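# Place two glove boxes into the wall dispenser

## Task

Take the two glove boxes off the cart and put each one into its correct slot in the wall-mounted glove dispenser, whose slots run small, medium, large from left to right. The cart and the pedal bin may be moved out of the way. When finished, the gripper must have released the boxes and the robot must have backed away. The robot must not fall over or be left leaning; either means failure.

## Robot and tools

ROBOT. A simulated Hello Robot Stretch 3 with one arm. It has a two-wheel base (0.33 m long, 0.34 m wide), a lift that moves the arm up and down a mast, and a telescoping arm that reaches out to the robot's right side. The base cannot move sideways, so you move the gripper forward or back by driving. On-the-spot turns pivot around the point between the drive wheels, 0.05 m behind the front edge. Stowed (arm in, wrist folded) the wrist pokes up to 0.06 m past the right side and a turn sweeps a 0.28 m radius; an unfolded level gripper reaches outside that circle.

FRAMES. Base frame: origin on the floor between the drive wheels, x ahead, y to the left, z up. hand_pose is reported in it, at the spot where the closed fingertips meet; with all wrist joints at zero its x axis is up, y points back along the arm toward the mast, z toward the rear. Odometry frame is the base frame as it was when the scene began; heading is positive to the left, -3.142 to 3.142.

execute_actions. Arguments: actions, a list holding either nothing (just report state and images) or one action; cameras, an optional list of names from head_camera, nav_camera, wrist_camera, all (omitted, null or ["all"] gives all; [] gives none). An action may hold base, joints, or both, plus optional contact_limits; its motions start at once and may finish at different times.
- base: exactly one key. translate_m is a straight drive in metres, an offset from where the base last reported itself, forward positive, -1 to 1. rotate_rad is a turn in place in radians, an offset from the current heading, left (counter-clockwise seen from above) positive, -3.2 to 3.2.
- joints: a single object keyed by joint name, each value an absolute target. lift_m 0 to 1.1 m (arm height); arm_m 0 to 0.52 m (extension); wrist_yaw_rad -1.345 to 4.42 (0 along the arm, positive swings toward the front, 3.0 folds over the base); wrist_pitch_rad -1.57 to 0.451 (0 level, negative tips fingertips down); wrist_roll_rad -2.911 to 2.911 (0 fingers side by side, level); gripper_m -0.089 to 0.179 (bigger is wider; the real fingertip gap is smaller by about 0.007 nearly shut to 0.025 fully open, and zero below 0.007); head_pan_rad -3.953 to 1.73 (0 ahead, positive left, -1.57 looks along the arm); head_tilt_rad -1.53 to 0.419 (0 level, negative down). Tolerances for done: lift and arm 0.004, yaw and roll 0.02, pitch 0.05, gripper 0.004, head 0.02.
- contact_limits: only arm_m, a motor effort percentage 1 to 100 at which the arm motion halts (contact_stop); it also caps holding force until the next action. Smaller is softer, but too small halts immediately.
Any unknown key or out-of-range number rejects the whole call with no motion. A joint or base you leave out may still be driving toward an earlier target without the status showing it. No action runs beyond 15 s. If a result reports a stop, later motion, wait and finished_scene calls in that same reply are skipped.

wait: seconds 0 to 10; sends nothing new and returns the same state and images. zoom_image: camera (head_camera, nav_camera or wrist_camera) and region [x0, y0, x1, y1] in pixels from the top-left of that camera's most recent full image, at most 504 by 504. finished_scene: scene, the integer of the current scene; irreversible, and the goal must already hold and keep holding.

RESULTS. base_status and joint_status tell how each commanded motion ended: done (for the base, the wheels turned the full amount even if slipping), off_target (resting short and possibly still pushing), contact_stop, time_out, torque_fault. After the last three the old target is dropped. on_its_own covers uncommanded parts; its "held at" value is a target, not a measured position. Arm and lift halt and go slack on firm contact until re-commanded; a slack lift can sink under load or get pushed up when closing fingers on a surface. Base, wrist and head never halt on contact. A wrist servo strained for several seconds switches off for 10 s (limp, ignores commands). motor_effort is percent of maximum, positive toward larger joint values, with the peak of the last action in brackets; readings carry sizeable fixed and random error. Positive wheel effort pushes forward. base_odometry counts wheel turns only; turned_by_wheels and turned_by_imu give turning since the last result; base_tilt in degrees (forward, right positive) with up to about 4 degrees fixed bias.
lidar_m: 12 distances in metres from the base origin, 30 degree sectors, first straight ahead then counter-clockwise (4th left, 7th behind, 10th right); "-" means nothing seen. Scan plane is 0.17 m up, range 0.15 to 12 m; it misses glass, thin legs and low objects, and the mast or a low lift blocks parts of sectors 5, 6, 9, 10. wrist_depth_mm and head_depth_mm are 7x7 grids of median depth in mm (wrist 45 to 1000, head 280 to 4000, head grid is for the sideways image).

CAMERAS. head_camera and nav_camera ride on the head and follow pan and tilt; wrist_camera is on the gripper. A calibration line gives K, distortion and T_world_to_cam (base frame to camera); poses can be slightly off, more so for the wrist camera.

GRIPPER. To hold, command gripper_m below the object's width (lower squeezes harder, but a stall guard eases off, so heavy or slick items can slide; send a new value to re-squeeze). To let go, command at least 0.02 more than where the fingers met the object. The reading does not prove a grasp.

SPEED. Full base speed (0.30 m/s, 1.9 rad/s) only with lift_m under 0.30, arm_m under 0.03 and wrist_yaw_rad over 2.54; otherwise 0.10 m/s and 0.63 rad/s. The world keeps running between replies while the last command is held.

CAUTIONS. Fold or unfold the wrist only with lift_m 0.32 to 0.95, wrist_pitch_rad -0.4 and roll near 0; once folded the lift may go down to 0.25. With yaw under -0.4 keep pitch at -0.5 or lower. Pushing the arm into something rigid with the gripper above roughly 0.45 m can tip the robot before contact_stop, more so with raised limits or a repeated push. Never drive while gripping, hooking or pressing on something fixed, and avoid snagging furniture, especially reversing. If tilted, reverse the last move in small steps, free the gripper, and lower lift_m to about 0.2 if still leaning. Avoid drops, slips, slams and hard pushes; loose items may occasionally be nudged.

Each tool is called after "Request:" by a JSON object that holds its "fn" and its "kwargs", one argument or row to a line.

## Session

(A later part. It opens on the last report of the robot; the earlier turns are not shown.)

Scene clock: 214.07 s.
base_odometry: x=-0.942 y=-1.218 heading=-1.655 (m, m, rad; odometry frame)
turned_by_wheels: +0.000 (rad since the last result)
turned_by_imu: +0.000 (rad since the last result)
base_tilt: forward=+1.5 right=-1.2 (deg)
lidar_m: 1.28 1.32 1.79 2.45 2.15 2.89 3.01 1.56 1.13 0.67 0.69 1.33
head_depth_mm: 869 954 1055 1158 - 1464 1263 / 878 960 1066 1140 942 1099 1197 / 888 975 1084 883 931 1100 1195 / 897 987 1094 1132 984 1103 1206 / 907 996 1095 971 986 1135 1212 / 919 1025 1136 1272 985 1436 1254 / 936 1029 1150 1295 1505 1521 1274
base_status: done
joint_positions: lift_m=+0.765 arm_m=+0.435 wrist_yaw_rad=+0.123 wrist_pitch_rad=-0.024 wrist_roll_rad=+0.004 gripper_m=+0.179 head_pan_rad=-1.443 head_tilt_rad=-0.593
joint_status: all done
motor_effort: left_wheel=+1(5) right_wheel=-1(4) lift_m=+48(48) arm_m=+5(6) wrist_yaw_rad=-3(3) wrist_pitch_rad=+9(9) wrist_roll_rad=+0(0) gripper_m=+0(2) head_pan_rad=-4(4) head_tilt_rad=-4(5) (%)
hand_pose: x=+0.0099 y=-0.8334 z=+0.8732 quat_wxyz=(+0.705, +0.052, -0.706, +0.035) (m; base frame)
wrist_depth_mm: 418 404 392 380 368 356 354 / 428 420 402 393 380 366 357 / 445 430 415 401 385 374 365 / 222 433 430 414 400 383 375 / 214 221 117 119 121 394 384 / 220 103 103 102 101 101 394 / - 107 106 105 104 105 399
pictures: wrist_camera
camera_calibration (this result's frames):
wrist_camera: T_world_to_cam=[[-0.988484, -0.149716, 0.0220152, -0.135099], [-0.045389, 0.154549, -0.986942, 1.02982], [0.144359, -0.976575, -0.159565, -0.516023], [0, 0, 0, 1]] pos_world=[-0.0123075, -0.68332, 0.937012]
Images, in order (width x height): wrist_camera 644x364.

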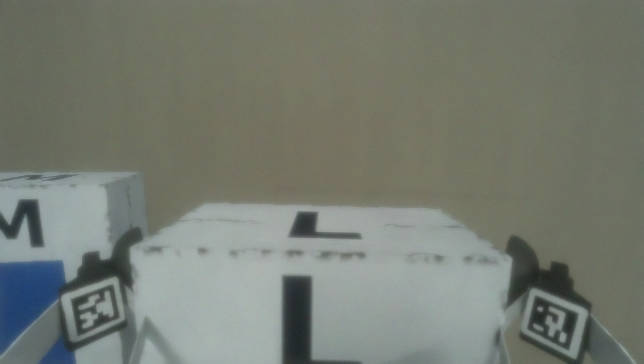

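Request:
{"fn": "execute_actions", "kwargs": {
  "actions": [
    {"joints": {"gripper_m": 0.09}}
  ],
  "cameras": ["wrist_camera"]
}}

Scene clock: 219.90 s.
base_odometry: x=-0.942 y=-1.218 heading=-1.655 (m, m, rad; odometry frame)
turned_by_wheels: +0.000 (rad since the last result)
turned_by_imu: +0.000 (rad since the last result)
base_tilt: forward=+1.5 right=-1.3 (deg)
lidar_m: 1.27 1.32 1.79 2.45 2.15 2.88 3.00 1.56 1.12 0.67 0.69 1.33
head_depth_mm: 867 944 1052 1154 - 1449 1252 / 880 964 1068 1138 943 1099 1200 / 888 974 1088 877 942 1099 1201 / 899 997 1098 1125 980 1103 1203 / 907 1000 1102 975 985 1136 1216 / 919 1016 1132 1281 988 1434 1246 / 929 1038 1149 1310 1502 1507 1269
base_status: not commanded
joint_positions: lift_m=+0.765 arm_m=+0.435 wrist_yaw_rad=+0.123 wrist_pitch_rad=-0.022 wrist_roll_rad=+0.004 gripper_m=+0.091 head_pan_rad=-1.443 head_tilt_rad=-0.593
joint_status: all done
motor_effort: left_wheel=-1(1) right_wheel=+0(1) lift_m=+47(48) arm_m=+3(4) wrist_yaw_rad=-3(4) wrist_pitch_rad=+8(9) wrist_roll_rad=+0(0) gripper_m=-20(100) head_pan_rad=-4(4) head_tilt_rad=-4(4) (%)
hand_pose: x=+0.0099 y=-0.8335 z=+0.8738 quat_wxyz=(+0.705, +0.051, -0.706, +0.035) (m; base frame)
wrist_depth_mm: 419 406 392 383 371 361 349 / 432 415 404 391 384 365 354 / 443 430 419 406 390 377 366 / 226 440 425 411 393 388 374 / 216 244 127 126 126 398 384 / 219 226 127 127 126 402 393 / 226 243 129 128 127 418 402
pictures: wrist_camera
camera_calibration (this result's frames):
wrist_camera: T_world_to_cam=[[-0.988497, -0.149622, 0.0220766, -0.135112], [-0.045115, 0.152384, -0.987291, 1.02891], [0.144356, -0.97693, -0.157381, -0.518279], [0, 0, 0, 1]] pos_world=[-0.0123214, -0.683328, 0.937253]
Images, in order (width x height): wrist_camera 644x364.

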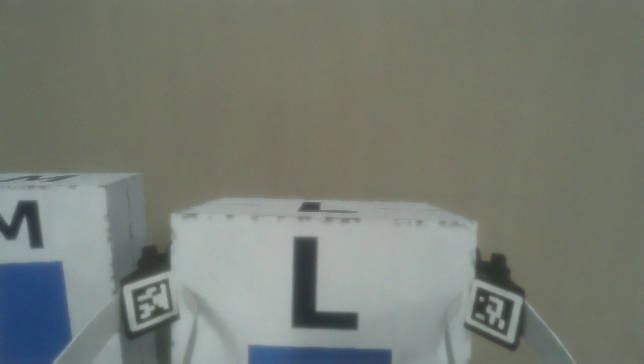

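Request:
{"fn": "execute_actions", "kwargs": {
  "actions": [
    {"joints": {"gripper_m": 0.175}}
  ],
  "cameras": ["wrist_camera"]
}}

Scene clock: 244.17 s.
base_odometry: x=-0.942 y=-1.218 heading=-1.655 (m, m, rad; odometry frame)
turned_by_wheels: +0.000 (rad since the last result)
turned_by_imu: +0.000 (rad since the last result)
base_tilt: forward=+1.5 right=-1.2 (deg)
lidar_m: 1.28 1.32 1.79 2.46 2.15 2.88 3.01 1.56 1.12 0.67 0.69 1.33
head_depth_mm: 872 951 1054 1154 - 1457 1253 / 878 964 1068 1140 942 1101 1199 / 887 977 1085 877 935 1102 1200 / 899 984 1103 1131 986 1105 1203 / 913 1001 1096 973 986 1144 1214 / 920 1016 1132 1278 987 1422 1258 / 931 1030 1150 1310 1493 1525 1255
base_status: not commanded
joint_positions: lift_m=+0.765 arm_m=+0.435 wrist_yaw_rad=+0.123 wrist_pitch_rad=-0.022 wrist_roll_rad=+0.004 gripper_m=+0.175 head_pan_rad=-1.443 head_tilt_rad=-0.593
joint_status: all done
motor_effort: left_wheel=+0(1) right_wheel=-1(1) lift_m=+47(47) arm_m=+3(4) wrist_yaw_rad=-3(2) wrist_pitch_rad=+8(8) wrist_roll_rad=+0(0) gripper_m=+0(100) head_pan_rad=-4(4) head_tilt_rad=-4(4) (%)
hand_pose: x=+0.0099 y=-0.8335 z=+0.8738 quat_wxyz=(+0.705, +0.051, -0.706, +0.035) (m; base frame)
wrist_depth_mm: 421 409 395 382 368 360 349 / 431 411 403 390 379 367 360 / 444 432 418 405 388 375 368 / 226 438 422 412 396 386 373 / 216 224 117 118 121 392 385 / 219 107 107 106 106 105 393 / - 111 110 109 109 109 399
pictures: wrist_camera
camera_calibration (this result's frames):
wrist_camera: T_world_to_cam=[[-0.988503, -0.149578, 0.0220785, -0.135088], [-0.04511, 0.152386, -0.987291, 1.02891], [0.144312, -0.976937, -0.157382, -0.518284], [0, 0, 0, 1]] pos_world=[-0.012326, -0.683329, 0.937253]
Images, in order (width x height): wrist_camera 644x364.

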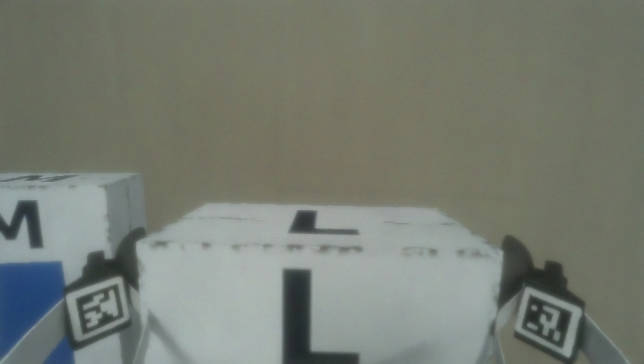

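Request:
{"fn": "execute_actions", "kwargs": {
  "actions": [
    {"joints": {"arm_m": 0.413}}
  ],
  "cameras": []
}}

Request:
{"fn": "execute_actions", "kwargs": {
  "actions": [
    {"joints": {"gripper_m": 0.085}}
  ],
  "cameras": ["wrist_camera"]
}}

Scene clock: 252.97 s.
base_odometry: x=-0.942 y=-1.218 heading=-1.655 (m, m, rad; odometry frame)
turned_by_wheels: +0.000 (rad since the last result)
turned_by_imu: +0.000 (rad since the last result)
base_tilt: forward=+1.5 right=-1.2 (deg)
lidar_m: 1.28 1.32 1.79 2.45 2.15 2.89 3.02 1.56 1.13 0.67 0.69 1.33
head_depth_mm: 869 950 1054 1164 - 1461 1260 / 880 965 1069 1147 844 1096 1192 / 891 971 1091 868 935 1100 1201 / 896 986 1090 1125 986 1104 1203 / 910 1003 1099 976 981 1137 1212 / 918 1019 1132 1270 988 1421 1257 / 933 1026 1148 1290 1505 1522 1264
base_status: not commanded
joint_positions: lift_m=+0.765 arm_m=+0.413 wrist_yaw_rad=+0.122 wrist_pitch_rad=-0.022 wrist_roll_rad=+0.004 gripper_m=+0.175 head_pan_rad=-1.443 head_tilt_rad=-0.593
joint_status: all done
motor_effort: left_wheel=-1(1) right_wheel=+0(0) lift_m=+47(47) arm_m=-3(3) wrist_yaw_rad=-1(3) wrist_pitch_rad=+8(8) wrist_roll_rad=+0(0) gripper_m=+1(0) head_pan_rad=-4(4) head_tilt_rad=-4(4) (%)
hand_pose: x=+0.0096 y=-0.8120 z=+0.8738 quat_wxyz=(+0.705, +0.051, -0.706, +0.035) (m; base frame)
wrist_depth_mm: 440 432 414 400 388 378 368 / 453 439 424 411 404 390 379 / 466 460 434 420 409 402 385 / 232 285 445 428 420 404 396 / 234 243 124 123 123 411 408 / 239 222 125 124 124 429 412 / - 257 129 128 128 442 425
pictures: none
No camera images: the call's "cameras" was empty. Leave "cameras" out to get every camera's image.

Scene clock: 254.37 s.
base_odometry: x=-0.942 y=-1.218 heading=-1.655 (m, m, rad; odometry frame)
turned_by_wheels: +0.000 (rad since the last result)
turned_by_imu: +0.000 (rad since the last result)
base_tilt: forward=+1.5 right=-1.2 (deg)
lidar_m: 1.28 1.32 1.79 2.45 2.15 2.89 3.01 1.56 1.13 0.67 0.69 1.33
head_depth_mm: 871 950 1051 1159 - 1459 1260 / 878 964 1071 1142 841 1098 1200 / 892 971 1083 861 932 1100 1197 / 897 983 1097 1129 981 1100 1193 / 910 1001 1099 975 987 1142 1220 / 924 1014 1132 1273 983 1428 1256 / 933 1030 1153 1306 1519 1509 1266
base_status: not commanded
joint_positions: lift_m=+0.765 arm_m=+0.413 wrist_yaw_rad=+0.122 wrist_pitch_rad=-0.022 wrist_roll_rad=+0.004 gripper_m=+0.086 head_pan_rad=-1.443 head_tilt_rad=-0.593
joint_status: all done
motor_effort: left_wheel=+0(1) right_wheel=+1(0) lift_m=+48(48) arm_m=-2(2) wrist_yaw_rad=-1(2) wrist_pitch_rad=+8(8) wrist_roll_rad=+0(0) gripper_m=-21(100) head_pan_rad=-4(4) head_tilt_rad=-4(4) (%)
hand_pose: x=+0.0096 y=-0.8120 z=+0.8738 quat_wxyz=(+0.705, +0.051, -0.706, +0.035) (m; base frame)
wrist_depth_mm: 442 428 417 405 390 377 367 / 452 442 427 411 401 389 376 / 470 452 434 422 407 402 384 / 233 285 448 429 418 406 397 / 234 242 125 124 123 416 408 / 240 246 127 126 125 421 412 / 247 256 131 130 129 441 427
pictures: wrist_camera
camera_calibration (this result's frames):
wrist_camera: T_world_to_cam=[[-0.988687, -0.14836, 0.0220786, -0.13118], [-0.0449224, 0.152441, -0.987291, 1.02566], [0.143109, -0.977114, -0.157381, -0.497295], [0, 0, 0, 1]] pos_world=[-0.0124535, -0.661728, 0.937253]
Images, in order (width x height): wrist_camera 644x364.

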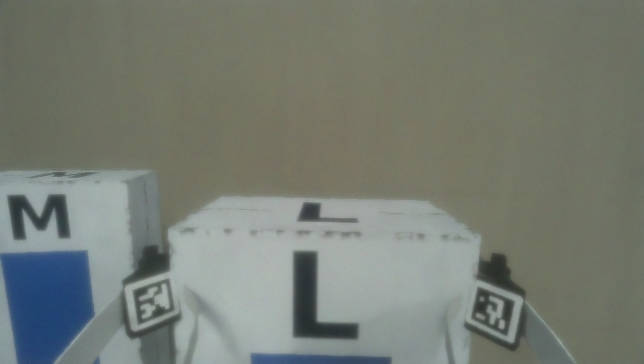

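Request:
{"fn": "execute_actions", "kwargs": {
  "actions": [
    {"joints": {"lift_m": 0.89}}
  ],
  "cameras": ["wrist_camera", "head_camera"]
}}

Scene clock: 263.67 s.
base_odometry: x=-0.942 y=-1.218 heading=-1.655 (m, m, rad; odometry frame)
turned_by_wheels: +0.000 (rad since the last result)
turned_by_imu: +0.000 (rad since the last result)
base_tilt: forward=+1.5 right=-1.2 (deg)
lidar_m: 1.28 1.32 1.79 2.45 2.15 2.89 3.01 1.55 1.12 0.67 0.69 1.33
head_depth_mm: 867 948 1022 1223 1351 1453 1250 / 878 963 1032 1113 979 1100 1194 / 888 978 1037 847 980 1100 1196 / 898 992 1083 1132 983 1099 1200 / 905 1004 1099 975 985 1138 1217 / 926 1005 1132 1262 989 1424 1255 / 935 1032 1149 1303 1499 1500 1262
base_status: not commanded
joint_positions: lift_m=+0.890 arm_m=+0.413 wrist_yaw_rad=+0.122 wrist_pitch_rad=-0.071 wrist_roll_rad=+0.004 gripper_m=+0.086 head_pan_rad=-1.443 head_tilt_rad=-0.593
joint_status: all done
motor_effort: left_wheel=-1(1) right_wheel=+1(0) lift_m=+53(59) arm_m=-2(2) wrist_yaw_rad=-1(2) wrist_pitch_rad=+25(26) wrist_roll_rad=+0(0) gripper_m=-19(20) head_pan_rad=-4(5) head_tilt_rad=-4(4) (%)
hand_pose: x=+0.0094 y=-0.8102 z=+0.9861 quat_wxyz=(+0.706, +0.068, -0.705, +0.018) (m; base frame)
wrist_depth_mm: 433 423 406 393 381 369 361 / 450 436 417 407 397 384 372 / 465 449 436 424 410 394 388 / 481 470 447 436 420 407 397 / 497 495 126 125 124 426 410 / 285 283 127 127 126 430 425 / 253 266 130 129 129 455 439
pictures: head_camera (sideways: a quarter turn clockwise sets it upright), wrist_camera
camera_calibration (this result's frames):
head_camera: T_world_to_cam=[[-0.0562054, 0.527547, -0.847665, 1.12574], [0.99227, 0.123594, 0.0111256, -0.0190765], [0.110636, -0.840487, -0.530416, 0.643712], [0, 0, 0, 1]] pos_world=[0.0109844, -0.0504931, 1.2959]
wrist_camera: T_world_to_cam=[[-0.988562, -0.149382, 0.0207173, -0.133104], [-0.0507769, 0.200332, -0.978411, 1.16638], [0.142007, -0.968273, -0.205626, -0.423124], [0, 0, 0, 1]] pos_world=[-0.0122694, -0.663246, 1.05695]
Images, in order (width x height): head_camera 896x504, wrist_camera 644x364.

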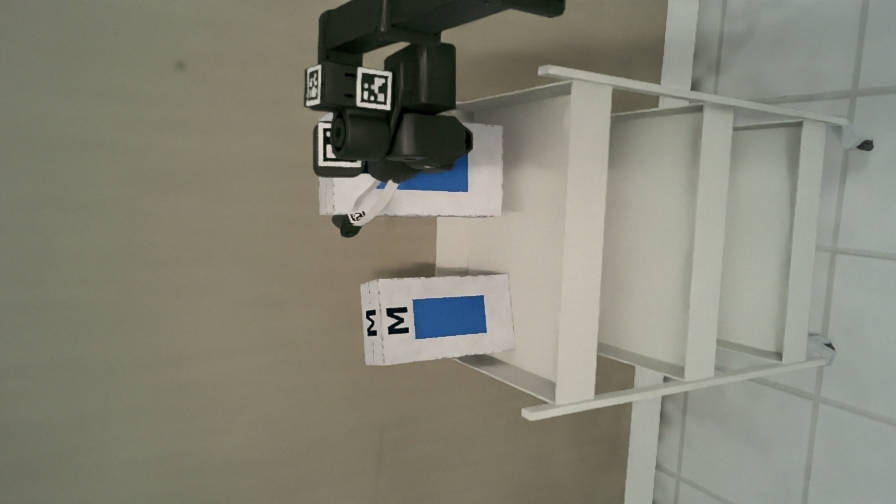

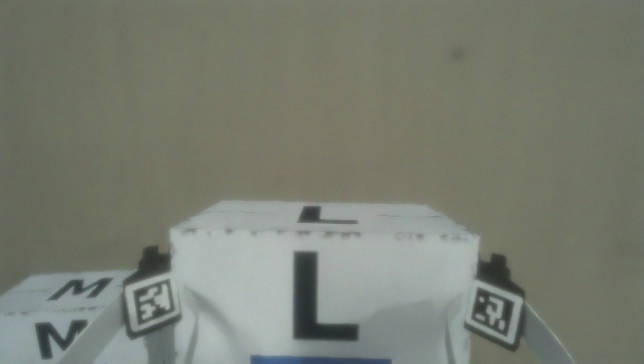

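Request:
{"fn": "execute_actions", "kwargs": {
  "actions": [
    {"joints": {"lift_m": 1.04, "arm_m": 0.0, "wrist_yaw_rad": 0.0, "wrist_pitch_rad": 0.07}}
  ],
  "cameras": []
}}

Request:
{"fn": "execute_actions", "kwargs": {
  "actions": [
    {"base": {"rotate_rad": 0.81}}
  ],
  "cameras": []
}}

Request:
{"fn": "execute_actions", "kwargs": {
  "actions": [
    {"base": {"translate_m": 0.97}}
  ],
  "cameras": []
}}

Request:
{"fn": "execute_actions", "kwargs": {
  "actions": [
    {"base": {"rotate_rad": 0.78}, "joints": {"head_pan_rad": -1.35, "head_tilt_rad": -0.75}}
  ]
}}

Scene clock: 298.27 s.
base_odometry: x=-0.942 y=-1.218 heading=-1.655 (m, m, rad; odometry frame)
turned_by_wheels: +0.000 (rad since the last result)
turned_by_imu: +0.000 (rad since the last result)
base_tilt: forward=+1.4 right=-1.2 (deg)
lidar_m: 1.28 1.32 1.79 2.45 2.14 2.89 3.01 1.56 1.13 0.67 0.69 1.33
head_depth_mm: 867 947 - - - - - / 876 968 - - - - - / 893 974 350 367 423 1098 1191 / 901 991 1075 1112 950 1101 1203 / 910 1001 1093 975 984 1135 1219 / 921 1014 1129 1275 985 1433 1263 / 933 1028 1151 1298 1513 1513 1264
base_status: not commanded
joint_positions: lift_m=+1.040 arm_m=+0.002 wrist_yaw_rad=+0.000 wrist_pitch_rad=-0.005 wrist_roll_rad=+0.004 gripper_m=+0.086 head_pan_rad=-1.443 head_tilt_rad=-0.593
joint_status: wrist_pitch_rad off_target (ended at -0.005, target +0.070); the others done
joint sent to its limit — the command would take arm_m past its lower limit, so that joint was sent only as far as its limit.
motor_effort: left_wheel=-1(1) right_wheel=+2(3) lift_m=+53(57) arm_m=-2(4) wrist_yaw_rad=+0(5) wrist_pitch_rad=+27(31) wrist_roll_rad=+0(0) gripper_m=-20(21) head_pan_rad=-4(4) head_tilt_rad=-4(4) (%)
hand_pose: x=-0.0214 y=-0.4027 z=+1.1528 quat_wxyz=(+0.706, +0.002, -0.708, -0.002) (m; base frame)
wrist_depth_mm: 767 793 774 797 793 791 795 / 785 785 798 807 802 798 812 / 821 808 817 829 838 821 820 / 841 841 837 833 871 866 852 / 852 854 126 125 125 874 877 / 877 883 127 126 126 889 901 / 900 888 130 129 128 928 921
pictures: none
No camera images: the call's "cameras" was empty. Leave "cameras" out to get every camera's image.

Scene clock: 300.50 s.
base_odometry: x=-0.942 y=-1.218 heading=-0.845 (m, m, rad; odometry frame)
turned_by_wheels: +0.810 (rad since the last result)
turned_by_imu: +0.801 (rad since the last result)
base_tilt: forward=+1.5 right=-1.2 (deg)
lidar_m: 1.49 2.65 2.15 2.40 3.01 2.12 1.25 0.67 0.67 1.27 1.28 1.28
head_depth_mm: 1098 1177 - - - - - / 1219 1311 - - - - - / 1356 1478 351 367 424 1504 1251 / 1336 1471 1602 1793 1813 1503 1254 / 1243 1361 1497 1673 1808 1522 1251 / 1169 1266 1377 1525 1704 1508 1261 / 1101 1181 1289 1407 1548 1509 1269
base_status: done
joint_positions: lift_m=+1.040 arm_m=+0.002 wrist_yaw_rad=+0.000 wrist_pitch_rad=-0.005 wrist_roll_rad=+0.004 gripper_m=+0.086 head_pan_rad=-1.443 head_tilt_rad=-0.593
joint_status: not commanded
motor_effort: left_wheel=-1(4) right_wheel=+2(5) lift_m=+53(53) arm_m=-2(2) wrist_yaw_rad=+0(0) wrist_pitch_rad=+27(27) wrist_roll_rad=+0(0) gripper_m=-20(20) head_pan_rad=-4(4) head_tilt_rad=-4(4) (%)
hand_pose: x=-0.0214 y=-0.4027 z=+1.1528 quat_wxyz=(+0.706, +0.002, -0.708, -0.002) (m; base frame)
wrist_depth_mm: 805 932 - - 932 757 645 / 828 959 - - 961 773 654 / 822 954 - - 967 784 661 / 842 - - - 964 793 660 / 855 968 126 125 125 788 672 / 893 949 127 126 126 742 689 / 876 - 130 129 128 600 557
pictures: none
No camera images: the call's "cameras" was empty. Leave "cameras" out to get every camera's image.

Scene clock: 311.37 s.
base_odometry: x=-0.299 y=-1.943 heading=-0.845 (m, m, rad; odometry frame)
turned_by_wheels: +0.000 (rad since the last result)
turned_by_imu: +0.002 (rad since the last result)
base_tilt: forward=+1.5 right=-1.2 (deg)
lidar_m: 0.70 1.25 1.98 1.87 2.81 3.41 1.57 1.40 1.18 0.69 0.60 0.61
head_depth_mm: 772 868 - - - - - / 704 789 - - - - - / 649 718 351 366 423 1242 1255 / 603 663 724 818 914 1094 1204 / 564 616 676 752 847 970 1125 / 528 575 627 691 770 869 994 / 496 536 583 636 704 775 889
base_status: done
joint_positions: lift_m=+1.040 arm_m=+0.002 wrist_yaw_rad=+0.000 wrist_pitch_rad=-0.005 wrist_roll_rad=+0.004 gripper_m=+0.086 head_pan_rad=-1.443 head_tilt_rad=-0.593
joint_status: not commanded
motor_effort: left_wheel=-1(3) right_wheel=+2(6) lift_m=+53(53) arm_m=-3(2) wrist_yaw_rad=-1(1) wrist_pitch_rad=+27(28) wrist_roll_rad=+0(0) gripper_m=-20(20) head_pan_rad=-4(4) head_tilt_rad=-3(4) (%)
hand_pose: x=-0.0214 y=-0.4027 z=+1.1528 quat_wxyz=(+0.706, +0.002, -0.708, -0.002) (m; base frame)
wrist_depth_mm: 325 377 462 584 795 - - / 332 381 469 590 809 - - / 339 391 475 606 860 - - / 344 395 471 633 895 - - / 348 397 126 125 125 - - / 352 382 127 126 126 - - / 349 408 130 129 128 - -
pictures: none
No camera images: the call's "cameras" was empty. Leave "cameras" out to get every camera's image.

Scene clock: 313.60 s.
base_odometry: x=-0.299 y=-1.943 heading=-0.066 (m, m, rad; odometry frame)
turned_by_wheels: +0.780 (rad since the last result)
turned_by_imu: +0.771 (rad since the last result)
base_tilt: forward=+1.4 right=-1.2 (deg)
lidar_m: 1.98 1.87 1.96 3.67 2.49 1.40 1.53 0.85 0.63 0.60 0.63 0.87
head_depth_mm: 469 - - - - - 1150 / 479 324 345 411 776 1098 1170 / 488 534 614 602 847 1103 1168 / 500 562 645 758 899 1157 1167 / 511 578 666 759 956 1221 1173 / 524 595 687 808 1005 1276 1178 / 537 612 708 840 1047 1301 1176
base_status: done
joint_positions: lift_m=+1.040 arm_m=+0.002 wrist_yaw_rad=+0.000 wrist_pitch_rad=-0.005 wrist_roll_rad=+0.004 gripper_m=+0.086 head_pan_rad=-1.357 head_tilt_rad=-0.741
joint_status: all done
motor_effort: left_wheel=-1(5) right_wheel=+1(5) lift_m=+53(53) arm_m=-2(2) wrist_yaw_rad=+0(1) wrist_pitch_rad=+27(27) wrist_roll_rad=+0(0) gripper_m=-20(21) head_pan_rad=+4(18) head_tilt_rad=-5(22) (%)
hand_pose: x=-0.0214 y=-0.4027 z=+1.1528 quat_wxyz=(+0.706, +0.002, -0.708, -0.002) (m; base frame)
wrist_depth_mm: 342 344 340 341 338 336 335 / 350 347 350 346 346 344 343 / 356 357 357 355 355 352 351 / 367 368 364 365 361 361 360 / 376 379 126 125 125 368 370 / 390 386 127 127 126 379 378 / 394 399 130 129 128 389 386
pictures: head_camera (sideways: a quarter turn clockwise sets it upright), nav_camera (sideways: a quarter turn counterclockwise sets it upright), wrist_camera
camera_calibration (this result's frames):
head_camera: T_world_to_cam=[[-0.126639, 0.637127, -0.760284, 1.01226], [0.978302, 0.20692, 0.0104474, -0.0181063], [0.163975, -0.742464, -0.649507, 0.798316], [0, 0, 0, 1]] pos_world=[0.0150016, -0.0484693, 1.2883]
nav_camera: T_world_to_cam=[[0.193356, -0.681037, 0.706259, -0.877788], [-0.972911, -0.226062, 0.0483705, -0.00385323], [0.126716, -0.69648, -0.706299, 0.879725], [0, 0, 0, 1]] pos_world=[0.0545018, 0.0140337, 1.24148]
wrist_camera: T_world_to_cam=[[-0.999379, -0.0270875, 0.0225194, -0.0591572], [-0.0261119, 0.140568, -0.989727, 1.23579], [0.0236437, -0.9897, -0.141189, -0.0753774], [0, 0, 0, 1]] pos_world=[-0.0250696, -0.249916, 1.21378]
Images, in order (width x height): head_camera 896x504, nav_camera 672x504, wrist_camera 644x364.

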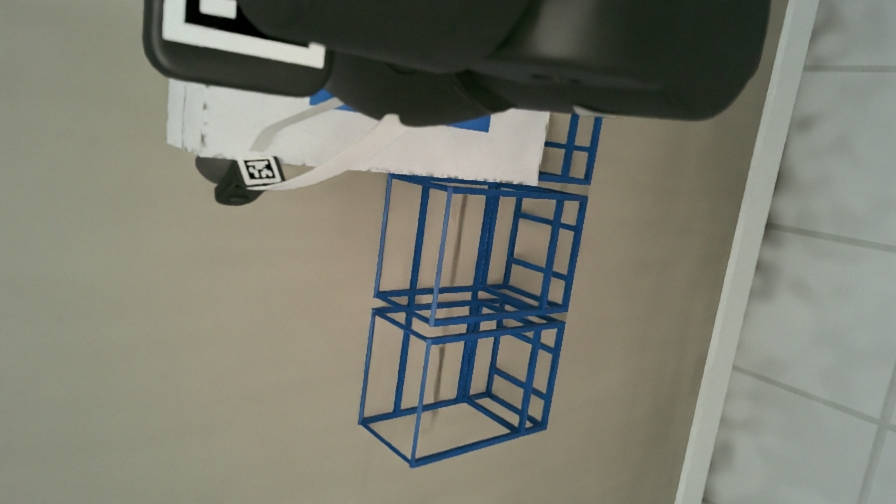

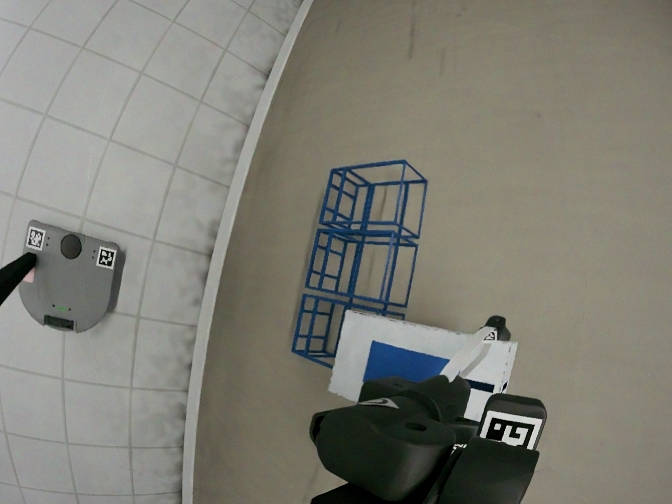

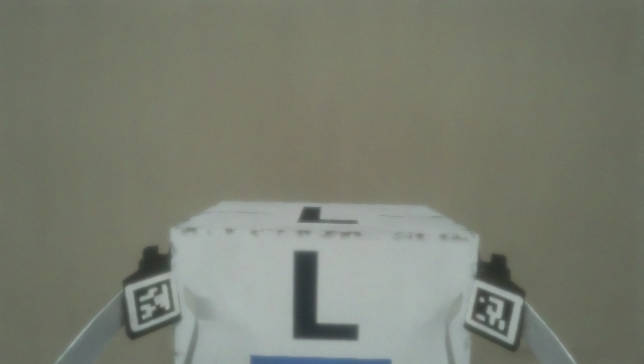

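Request:
{"fn": "zoom_image", "kwargs": {
  "camera": "head_camera",
  "region": [340, 100, 620, 380]
}}

Region (340, 100, 620, 380) of head_camera's 896x504 image, scaled by 1.800, with more detail than that image has.

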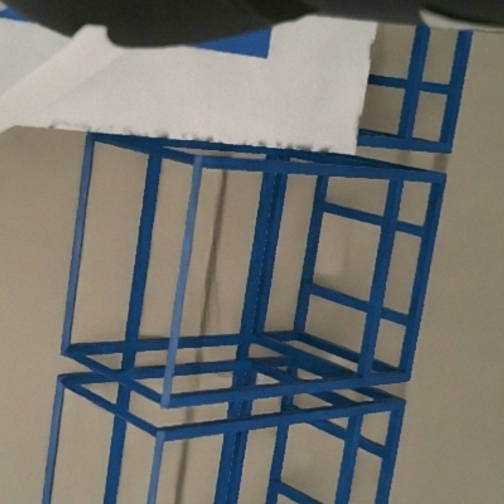

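Request:
{"fn": "execute_actions", "kwargs": {
  "actions": [
    {"base": {"translate_m": -0.009}, "joints": {"arm_m": 0.145, "wrist_pitch_rad": 0.1, "head_pan_rad": -1.45, "head_tilt_rad": -0.7}}
  ]
}}

Scene clock: 363.73 s.
base_odometry: x=-0.308 y=-1.943 heading=-0.066 (m, m, rad; odometry frame)
turned_by_wheels: +0.000 (rad since the last result)
turned_by_imu: +0.000 (rad since the last result)
base_tilt: forward=+1.5 right=-1.2 (deg)
lidar_m: 1.99 1.88 1.97 3.67 2.47 1.39 1.53 0.85 0.62 0.60 0.63 0.87
head_depth_mm: 462 - - 694 801 971 1158 / 468 - - 698 787 999 1158 / 482 452 520 708 804 1032 1178 / 489 549 623 705 812 1062 1177 / 496 556 635 724 821 1097 1188 / 503 566 646 742 887 1130 1195 / 510 572 657 768 925 1171 1195
base_status: done
joint_positions: lift_m=+1.040 arm_m=+0.145 wrist_yaw_rad=+0.000 wrist_pitch_rad=+0.022 wrist_roll_rad=+0.004 gripper_m=+0.086 head_pan_rad=-1.443 head_tilt_rad=-0.705
joint_status: wrist_pitch_rad off_target (ended at +0.022, target +0.100); the others done
motor_effort: left_wheel=-1(5) right_wheel=+1(2) lift_m=+53(53) arm_m=+4(5) wrist_yaw_rad=+0(1) wrist_pitch_rad=+28(30) wrist_roll_rad=+0(0) gripper_m=-20(19) head_pan_rad=-4(18) head_tilt_rad=+4(10) (%)
hand_pose: x=-0.0215 y=-0.5465 z=+1.1599 quat_wxyz=(+0.706, -0.008, -0.708, +0.008) (m; base frame)
wrist_depth_mm: 209 208 208 209 207 207 206 / 214 212 212 211 211 211 209 / 217 216 216 215 215 214 214 / 221 222 220 219 219 218 217 / 226 226 126 125 125 223 222 / 231 230 127 127 126 227 228 / 237 236 130 129 129 233 231
pictures: head_camera (sideways: a quarter turn clockwise sets it upright), nav_camera (sideways: a quarter turn counterclockwise sets it upright), wrist_camera
camera_calibration (this result's frames):
head_camera: T_world_to_cam=[[-0.0678666, 0.618237, -0.783057, 1.04158], [0.992423, 0.122411, 0.0106333, -0.018435], [0.102429, -0.776401, -0.621859, 0.762727], [0, 0, 0, 1]] pos_world=[0.0108589, -0.0495056, 1.29012]
nav_camera: T_world_to_cam=[[0.130803, -0.669603, 0.73111, -0.909793], [-0.988968, -0.139843, 0.0488578, -0.00439192], [0.0695255, -0.729435, -0.680508, 0.846529], [0, 0, 0, 1]] pos_world=[0.0558049, 0.00767279, 1.24144]
wrist_camera: T_world_to_cam=[[-0.999386, -0.0262099, 0.023249, -0.0636395], [-0.0260777, 0.113335, -0.993215, 1.25213], [0.0233972, -0.993211, -0.113949, -0.250138], [0, 0, 0, 1]] pos_world=[-0.0250953, -0.392018, 1.21661]
Images, in order (width x height): head_camera 896x504, nav_camera 672x504, wrist_camera 644x364.

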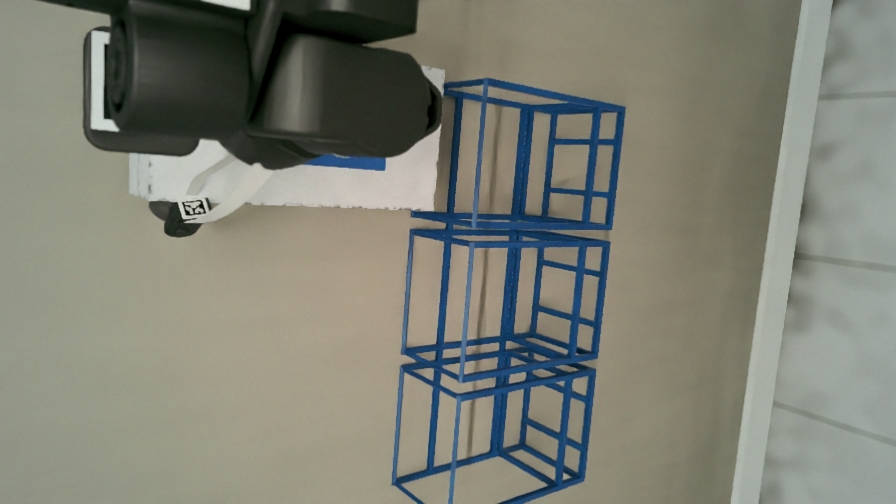

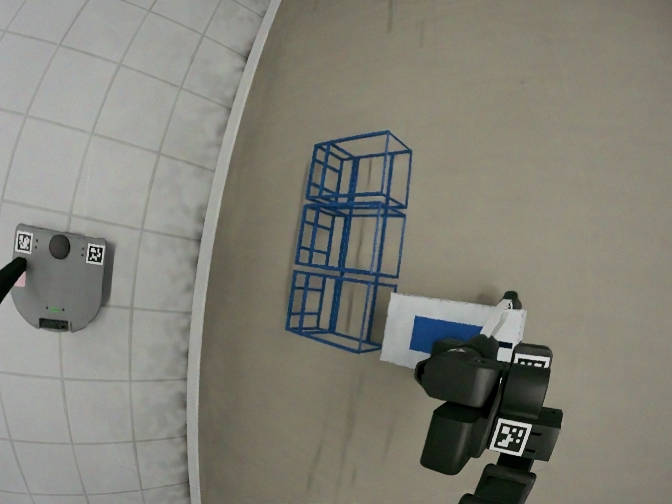

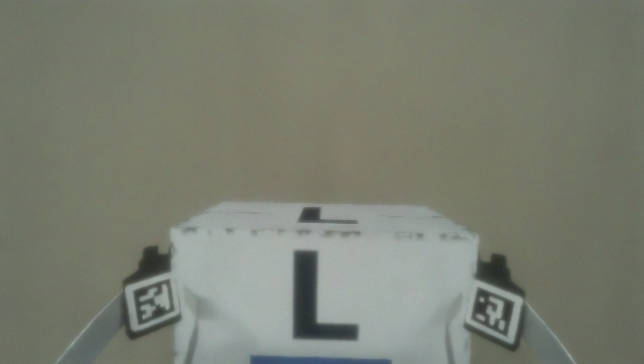

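Request:
{"fn": "execute_actions", "kwargs": {
  "actions": [
    {"base": {"translate_m": 0.008}, "joints": {"lift_m": 1.015}}
  ],
  "cameras": ["head_camera"]
}}

Request:
{"fn": "zoom_image", "kwargs": {
  "camera": "head_camera",
  "region": [380, 30, 630, 280]
}}

Scene clock: 385.63 s.
base_odometry: x=-0.300 y=-1.943 heading=-0.066 (m, m, rad; odometry frame)
turned_by_wheels: +0.000 (rad since the last result)
turned_by_imu: +0.000 (rad since the last result)
base_tilt: forward=+1.5 right=-1.2 (deg)
lidar_m: 1.98 1.87 1.96 3.66 2.49 1.40 1.54 0.85 0.63 0.61 0.63 0.87
head_depth_mm: 468 - - 713 801 974 1150 / 476 - - 731 792 998 1162 / 481 470 524 584 812 1030 1179 / 488 543 621 711 838 1062 1193 / 495 555 634 717 819 1102 1192 / 502 564 647 734 890 1138 1189 / 510 576 659 770 926 1173 1193
base_status: done
joint_positions: lift_m=+1.015 arm_m=+0.145 wrist_yaw_rad=+0.000 wrist_pitch_rad=+0.023 wrist_roll_rad=+0.004 gripper_m=+0.086 head_pan_rad=-1.443 head_tilt_rad=-0.705
joint_status: all done
motor_effort: left_wheel=-1(2) right_wheel=+2(6) lift_m=+34(46) arm_m=+4(4) wrist_yaw_rad=+1(1) wrist_pitch_rad=+27(28) wrist_roll_rad=+0(0) gripper_m=-20(20) head_pan_rad=-4(4) head_tilt_rad=+3(3) (%)
hand_pose: x=-0.0213 y=-0.5465 z=+1.1357 quat_wxyz=(+0.706, -0.008, -0.708, +0.008) (m; base frame)
wrist_depth_mm: 209 208 209 207 207 206 204 / 213 212 212 211 212 210 210 / 217 217 217 217 215 214 215 / 222 221 220 220 220 219 218 / 226 226 126 125 125 223 222 / 232 231 127 127 126 226 226 / 236 236 130 129 128 234 231
pictures: head_camera (sideways: a quarter turn clockwise sets it upright)
camera_calibration (this result's frames):
head_camera: T_world_to_cam=[[-0.0678667, 0.618237, -0.783057, 1.04158], [0.992423, 0.122411, 0.0106333, -0.018435], [0.102429, -0.776401, -0.62186, 0.762727], [0, 0, 0, 1]] pos_world=[0.010859, -0.0495056, 1.29012]
Images, in order (width x height): head_camera 896x504.

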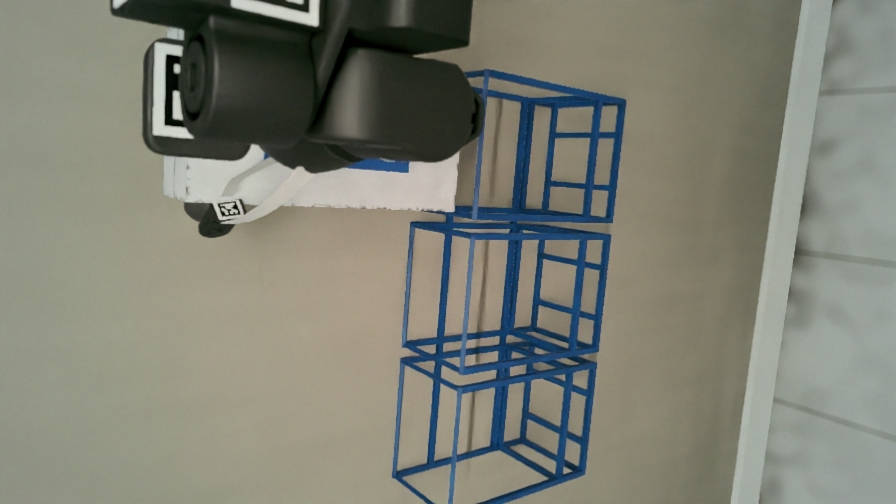

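Region (380, 30, 630, 280) of head_camera's 896x504 image, scaled by 2.016, with more detail than that image has.

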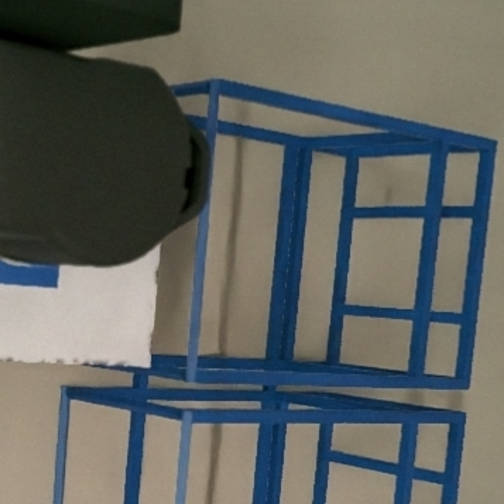

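Request:
{"fn": "execute_actions", "kwargs": {
  "actions": [
    {"joints": {"lift_m": 0.975}}
  ],
  "cameras": ["head_camera", "nav_camera"]
}}

Scene clock: 393.17 s.
base_odometry: x=-0.300 y=-1.943 heading=-0.066 (m, m, rad; odometry frame)
turned_by_wheels: +0.000 (rad since the last result)
turned_by_imu: +0.000 (rad since the last result)
base_tilt: forward=+1.5 right=-1.2 (deg)
lidar_m: 1.98 1.87 1.96 3.67 2.50 1.39 1.54 0.85 0.63 0.60 0.63 0.87
head_depth_mm: 469 512 - - 819 967 1145 / 474 520 - - 803 1002 1160 / 483 523 504 582 813 1031 1180 / 488 547 625 709 838 1062 1186 / 495 555 634 721 818 1090 1199 / 503 566 645 729 890 1137 1185 / 510 574 658 769 927 1165 1207
base_status: not commanded
joint_positions: lift_m=+0.975 arm_m=+0.145 wrist_yaw_rad=+0.000 wrist_pitch_rad=+0.023 wrist_roll_rad=+0.004 gripper_m=+0.086 head_pan_rad=-1.443 head_tilt_rad=-0.705
joint_status: all done
motor_effort: left_wheel=-1(1) right_wheel=+1(1) lift_m=+34(35) arm_m=+4(4) wrist_yaw_rad=-1(1) wrist_pitch_rad=+27(27) wrist_roll_rad=+0(0) gripper_m=-20(20) head_pan_rad=-4(5) head_tilt_rad=+3(3) (%)
hand_pose: x=-0.0213 y=-0.5465 z=+1.0957 quat_wxyz=(+0.706, -0.008, -0.708, +0.008) (m; base frame)
wrist_depth_mm: 210 211 208 208 206 207 206 / 213 213 213 211 212 210 210 / 217 217 217 216 216 214 214 / 222 221 220 219 219 218 218 / 225 225 126 125 125 222 222 / 232 230 127 126 126 226 225 / 235 236 129 129 128 232 231
pictures: head_camera (sideways: a quarter turn clockwise sets it upright), nav_camera (sideways: a quarter turn counterclockwise sets it upright)
camera_calibration (this result's frames):
head_camera: T_world_to_cam=[[-0.0678666, 0.618237, -0.783057, 1.04158], [0.992423, 0.122411, 0.0106333, -0.018435], [0.102429, -0.776401, -0.62186, 0.762728], [0, 0, 0, 1]] pos_world=[0.0108589, -0.0495056, 1.29012]
nav_camera: T_world_to_cam=[[0.130803, -0.669603, 0.73111, -0.909793], [-0.988968, -0.139843, 0.0488578, -0.00439191], [0.0695255, -0.729435, -0.680508, 0.846529], [0, 0, 0, 1]] pos_world=[0.0558049, 0.0076728, 1.24144]
Images, in order (width x height): head_camera 896x504, nav_camera 672x504.

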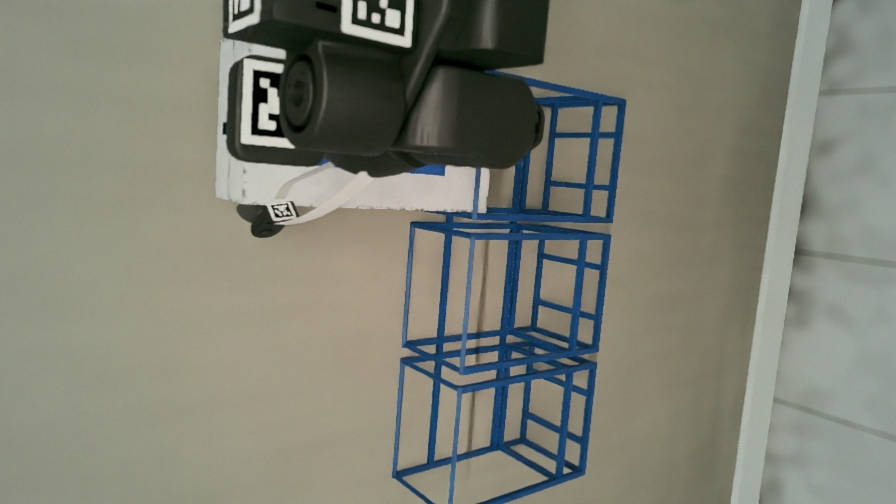

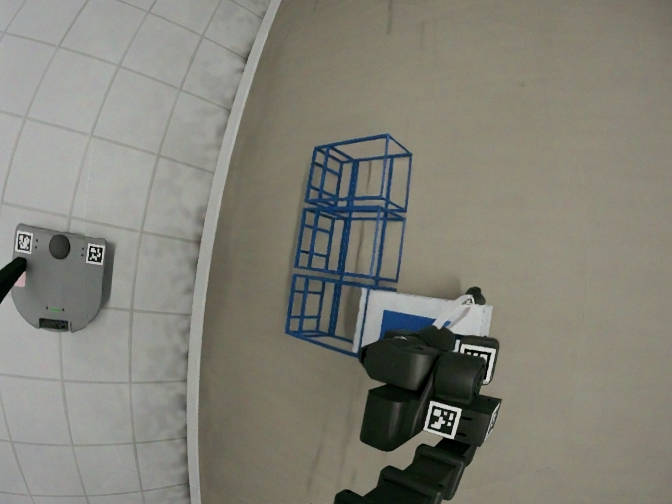

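Request:
{"fn": "execute_actions", "kwargs": {
  "actions": [
    {"joints": {"lift_m": 0.825}}
  ]
}}

Scene clock: 401.63 s.
base_odometry: x=-0.300 y=-1.943 heading=-0.066 (m, m, rad; odometry frame)
turned_by_wheels: +0.000 (rad since the last result)
turned_by_imu: +0.000 (rad since the last result)
base_tilt: forward=+1.5 right=-1.2 (deg)
lidar_m: 1.98 1.87 1.96 3.66 2.49 1.40 1.54 0.85 0.63 0.60 0.63 0.87
head_depth_mm: 470 522 590 677 - - 1145 / 474 530 601 571 - 1079 1156 / 483 538 608 582 695 1067 1182 / 487 546 622 710 839 1063 1186 / 496 556 634 723 817 1095 1197 / 504 566 644 729 891 1133 1196 / 511 576 658 766 931 1174 1200
base_status: not commanded
joint_positions: lift_m=+0.825 arm_m=+0.145 wrist_yaw_rad=+0.000 wrist_pitch_rad=+0.024 wrist_roll_rad=+0.004 gripper_m=+0.086 head_pan_rad=-1.443 head_tilt_rad=-0.705
joint_status: all done
motor_effort: left_wheel=-1(1) right_wheel=+1(1) lift_m=+33(28) arm_m=+4(4) wrist_yaw_rad=+0(1) wrist_pitch_rad=+28(28) wrist_roll_rad=+0(0) gripper_m=-19(19) head_pan_rad=-4(4) head_tilt_rad=+2(3) (%)
hand_pose: x=-0.0213 y=-0.5465 z=+0.9460 quat_wxyz=(+0.706, -0.008, -0.708, +0.008) (m; base frame)
wrist_depth_mm: 210 209 208 208 207 208 206 / 214 214 213 212 211 210 208 / 217 217 217 216 215 215 215 / 223 222 221 221 220 218 219 / 227 224 126 125 125 222 222 / 229 230 127 126 126 226 226 / 234 231 130 129 128 233 233
pictures: head_camera (sideways: a quarter turn clockwise sets it upright), nav_camera (sideways: a quarter turn counterclockwise sets it upright), wrist_camera
camera_calibration (this result's frames):
head_camera: T_world_to_cam=[[-0.0678666, 0.618237, -0.783057, 1.04158], [0.992423, 0.122411, 0.0106333, -0.018435], [0.102429, -0.776401, -0.621859, 0.762727], [0, 0, 0, 1]] pos_world=[0.0108589, -0.0495056, 1.29012]
nav_camera: T_world_to_cam=[[0.130803, -0.669603, 0.73111, -0.909793], [-0.988968, -0.139843, 0.0488578, -0.00439192], [0.0695255, -0.729435, -0.680508, 0.846529], [0, 0, 0, 1]] pos_world=[0.0558049, 0.00767279, 1.24144]
wrist_camera: T_world_to_cam=[[-0.999375, -0.0265662, 0.0233, -0.0588074], [-0.0261243, 0.111466, -0.993425, 1.03885], [0.0237944, -0.993413, -0.11209, -0.276419], [0, 0, 0, 1]] pos_world=[-0.0250543, -0.391956, 1.0024]
Images, in order (width x height): head_camera 896x504, nav_camera 672x504, wrist_camera 644x364.

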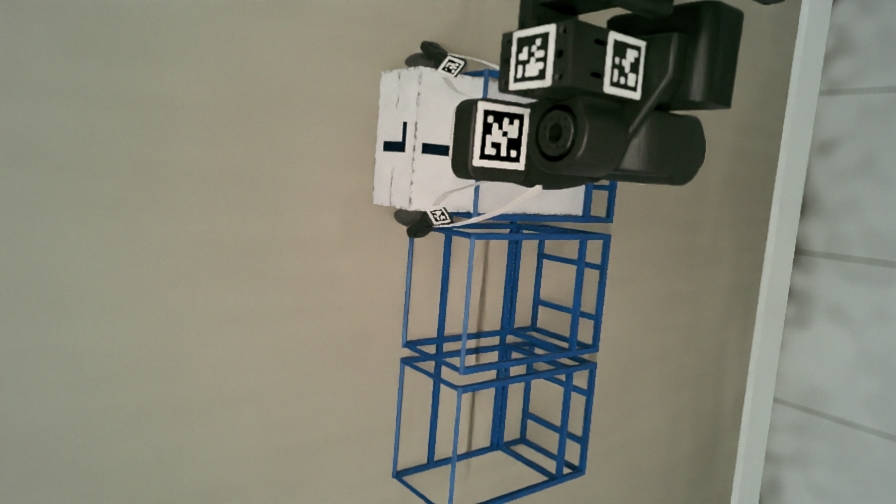

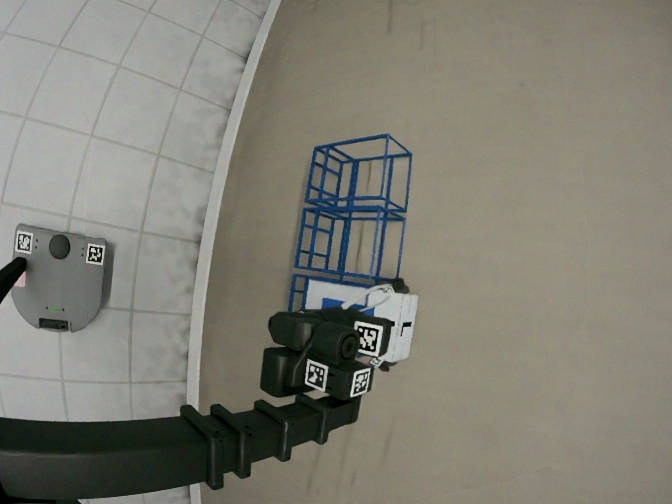

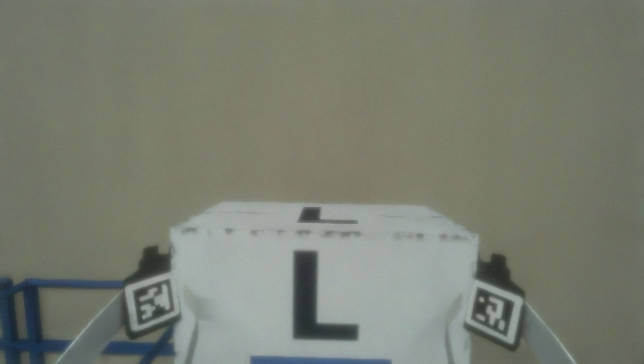

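Request:
{"fn": "execute_actions", "kwargs": {
  "actions": [
    {"joints": {"lift_m": 0.8}}
  ],
  "cameras": ["head_camera"]
}}

Scene clock: 407.33 s.
base_odometry: x=-0.300 y=-1.943 heading=-0.066 (m, m, rad; odometry frame)
turned_by_wheels: +0.000 (rad since the last result)
turned_by_imu: +0.000 (rad since the last result)
base_tilt: forward=+1.5 right=-1.2 (deg)
lidar_m: 1.98 1.87 1.96 3.67 2.49 1.39 1.54 0.85 0.62 0.60 0.63 0.87
head_depth_mm: 469 522 588 675 751 - 1156 / 474 532 600 586 - - 1160 / 482 540 611 596 705 1076 1181 / 489 548 621 711 838 1066 1193 / 495 556 635 721 821 1092 1186 / 502 566 645 732 891 1136 1198 / 510 576 658 767 924 1172 1186
base_status: not commanded
joint_positions: lift_m=+0.800 arm_m=+0.145 wrist_yaw_rad=+0.000 wrist_pitch_rad=+0.039 wrist_roll_rad=+0.004 gripper_m=+0.086 head_pan_rad=-1.443 head_tilt_rad=-0.705
joint_status: all done
motor_effort: left_wheel=-1(1) right_wheel=+2(1) lift_m=+31(35) arm_m=+3(4) wrist_yaw_rad=+1(1) wrist_pitch_rad=+21(27) wrist_roll_rad=+0(0) gripper_m=-19(20) head_pan_rad=-4(4) head_tilt_rad=+3(3) (%)
hand_pose: x=-0.0213 y=-0.5467 z=+0.9249 quat_wxyz=(+0.706, -0.013, -0.708, +0.014) (m; base frame)
wrist_depth_mm: 212 211 211 210 208 209 208 / 215 215 214 214 211 212 211 / 218 219 218 217 215 215 214 / 222 221 221 220 219 220 219 / 226 225 126 125 125 222 224 / 229 228 127 126 126 227 226 / 230 128 129 128 128 229 229
pictures: head_camera (sideways: a quarter turn clockwise sets it upright)
camera_calibration (this result's frames):
head_camera: T_world_to_cam=[[-0.0678664, 0.618235, -0.783058, 1.04158], [0.992423, 0.122411, 0.0106333, -0.018435], [0.102429, -0.776402, -0.621858, 0.762726], [0, 0, 0, 1]] pos_world=[0.010859, -0.0495056, 1.29012]
Images, in order (width x height): head_camera 896x504.

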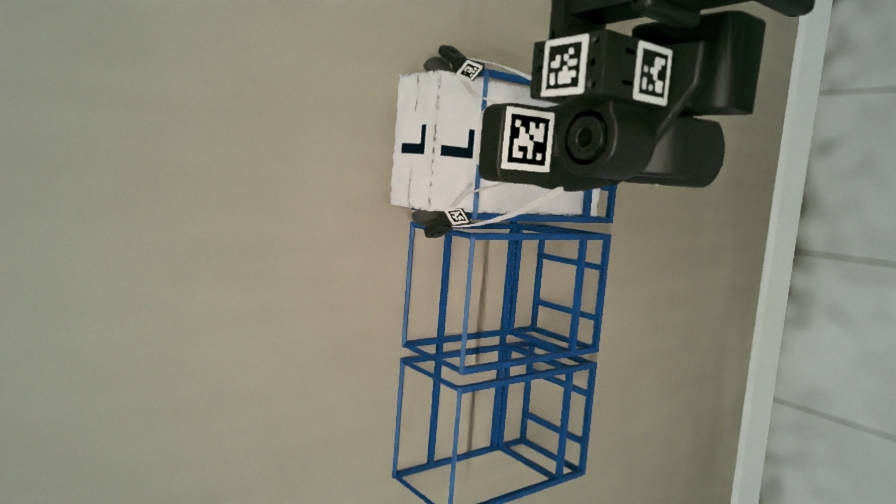

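Request:
{"fn": "execute_actions", "kwargs": {
  "actions": [
    {"joints": {"gripper_m": 0.175}}
  ],
  "cameras": ["wrist_camera"]
}}

Scene clock: 411.80 s.
base_odometry: x=-0.300 y=-1.943 heading=-0.066 (m, m, rad; odometry frame)
turned_by_wheels: +0.000 (rad since the last result)
turned_by_imu: +0.000 (rad since the last result)
base_tilt: forward=+1.5 right=-1.2 (deg)
lidar_m: 1.98 1.87 1.96 3.66 2.49 1.39 1.53 0.85 0.63 0.60 0.63 0.87
head_depth_mm: 469 521 591 669 756 - 1150 / 475 530 601 594 - 1085 1165 / 482 539 611 597 702 1073 1187 / 489 548 625 715 836 1065 1187 / 496 556 633 724 817 1097 1192 / 503 565 644 732 888 1135 1192 / 511 575 660 769 933 1169 1192
base_status: not commanded
joint_positions: lift_m=+0.800 arm_m=+0.145 wrist_yaw_rad=+0.002 wrist_pitch_rad=+0.074 wrist_roll_rad=+0.004 gripper_m=+0.175 head_pan_rad=-1.443 head_tilt_rad=-0.705
joint_status: all done
motor_effort: left_wheel=-1(2) right_wheel=+1(1) lift_m=+32(32) arm_m=+4(4) wrist_yaw_rad=-2(2) wrist_pitch_rad=+9(22) wrist_roll_rad=+0(0) gripper_m=+0(100) head_pan_rad=-4(4) head_tilt_rad=+4(3) (%)
hand_pose: x=-0.0210 y=-0.5471 z=+0.9339 quat_wxyz=(+0.705, -0.025, -0.708, +0.027) (m; base frame)
wrist_depth_mm: 216 216 215 214 214 214 213 / 218 218 218 217 216 216 215 / 222 220 219 218 218 217 217 / 224 223 223 221 221 220 219 / 225 225 225 223 222 222 221 / 228 225 126 125 125 223 224 / - 226 127 126 126 226 226
pictures: wrist_camera
camera_calibration (this result's frames):
wrist_camera: T_world_to_cam=[[-0.999345, -0.0265682, 0.0245843, -0.0594319], [-0.0261797, 0.0614703, -0.997766, 1.00365], [0.0249977, -0.997755, -0.0621256, -0.327363], [0, 0, 0, 1]] pos_world=[-0.0249344, -0.389901, 0.982527]
Images, in order (width x height): wrist_camera 644x364.

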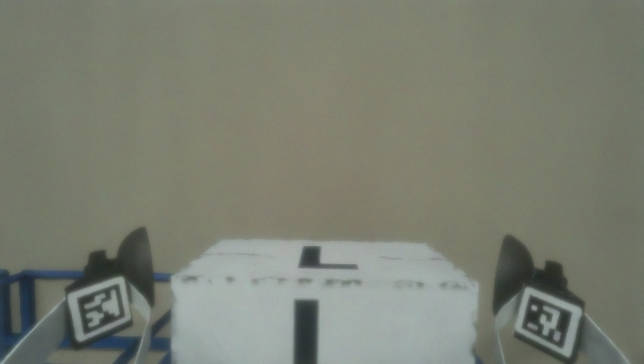

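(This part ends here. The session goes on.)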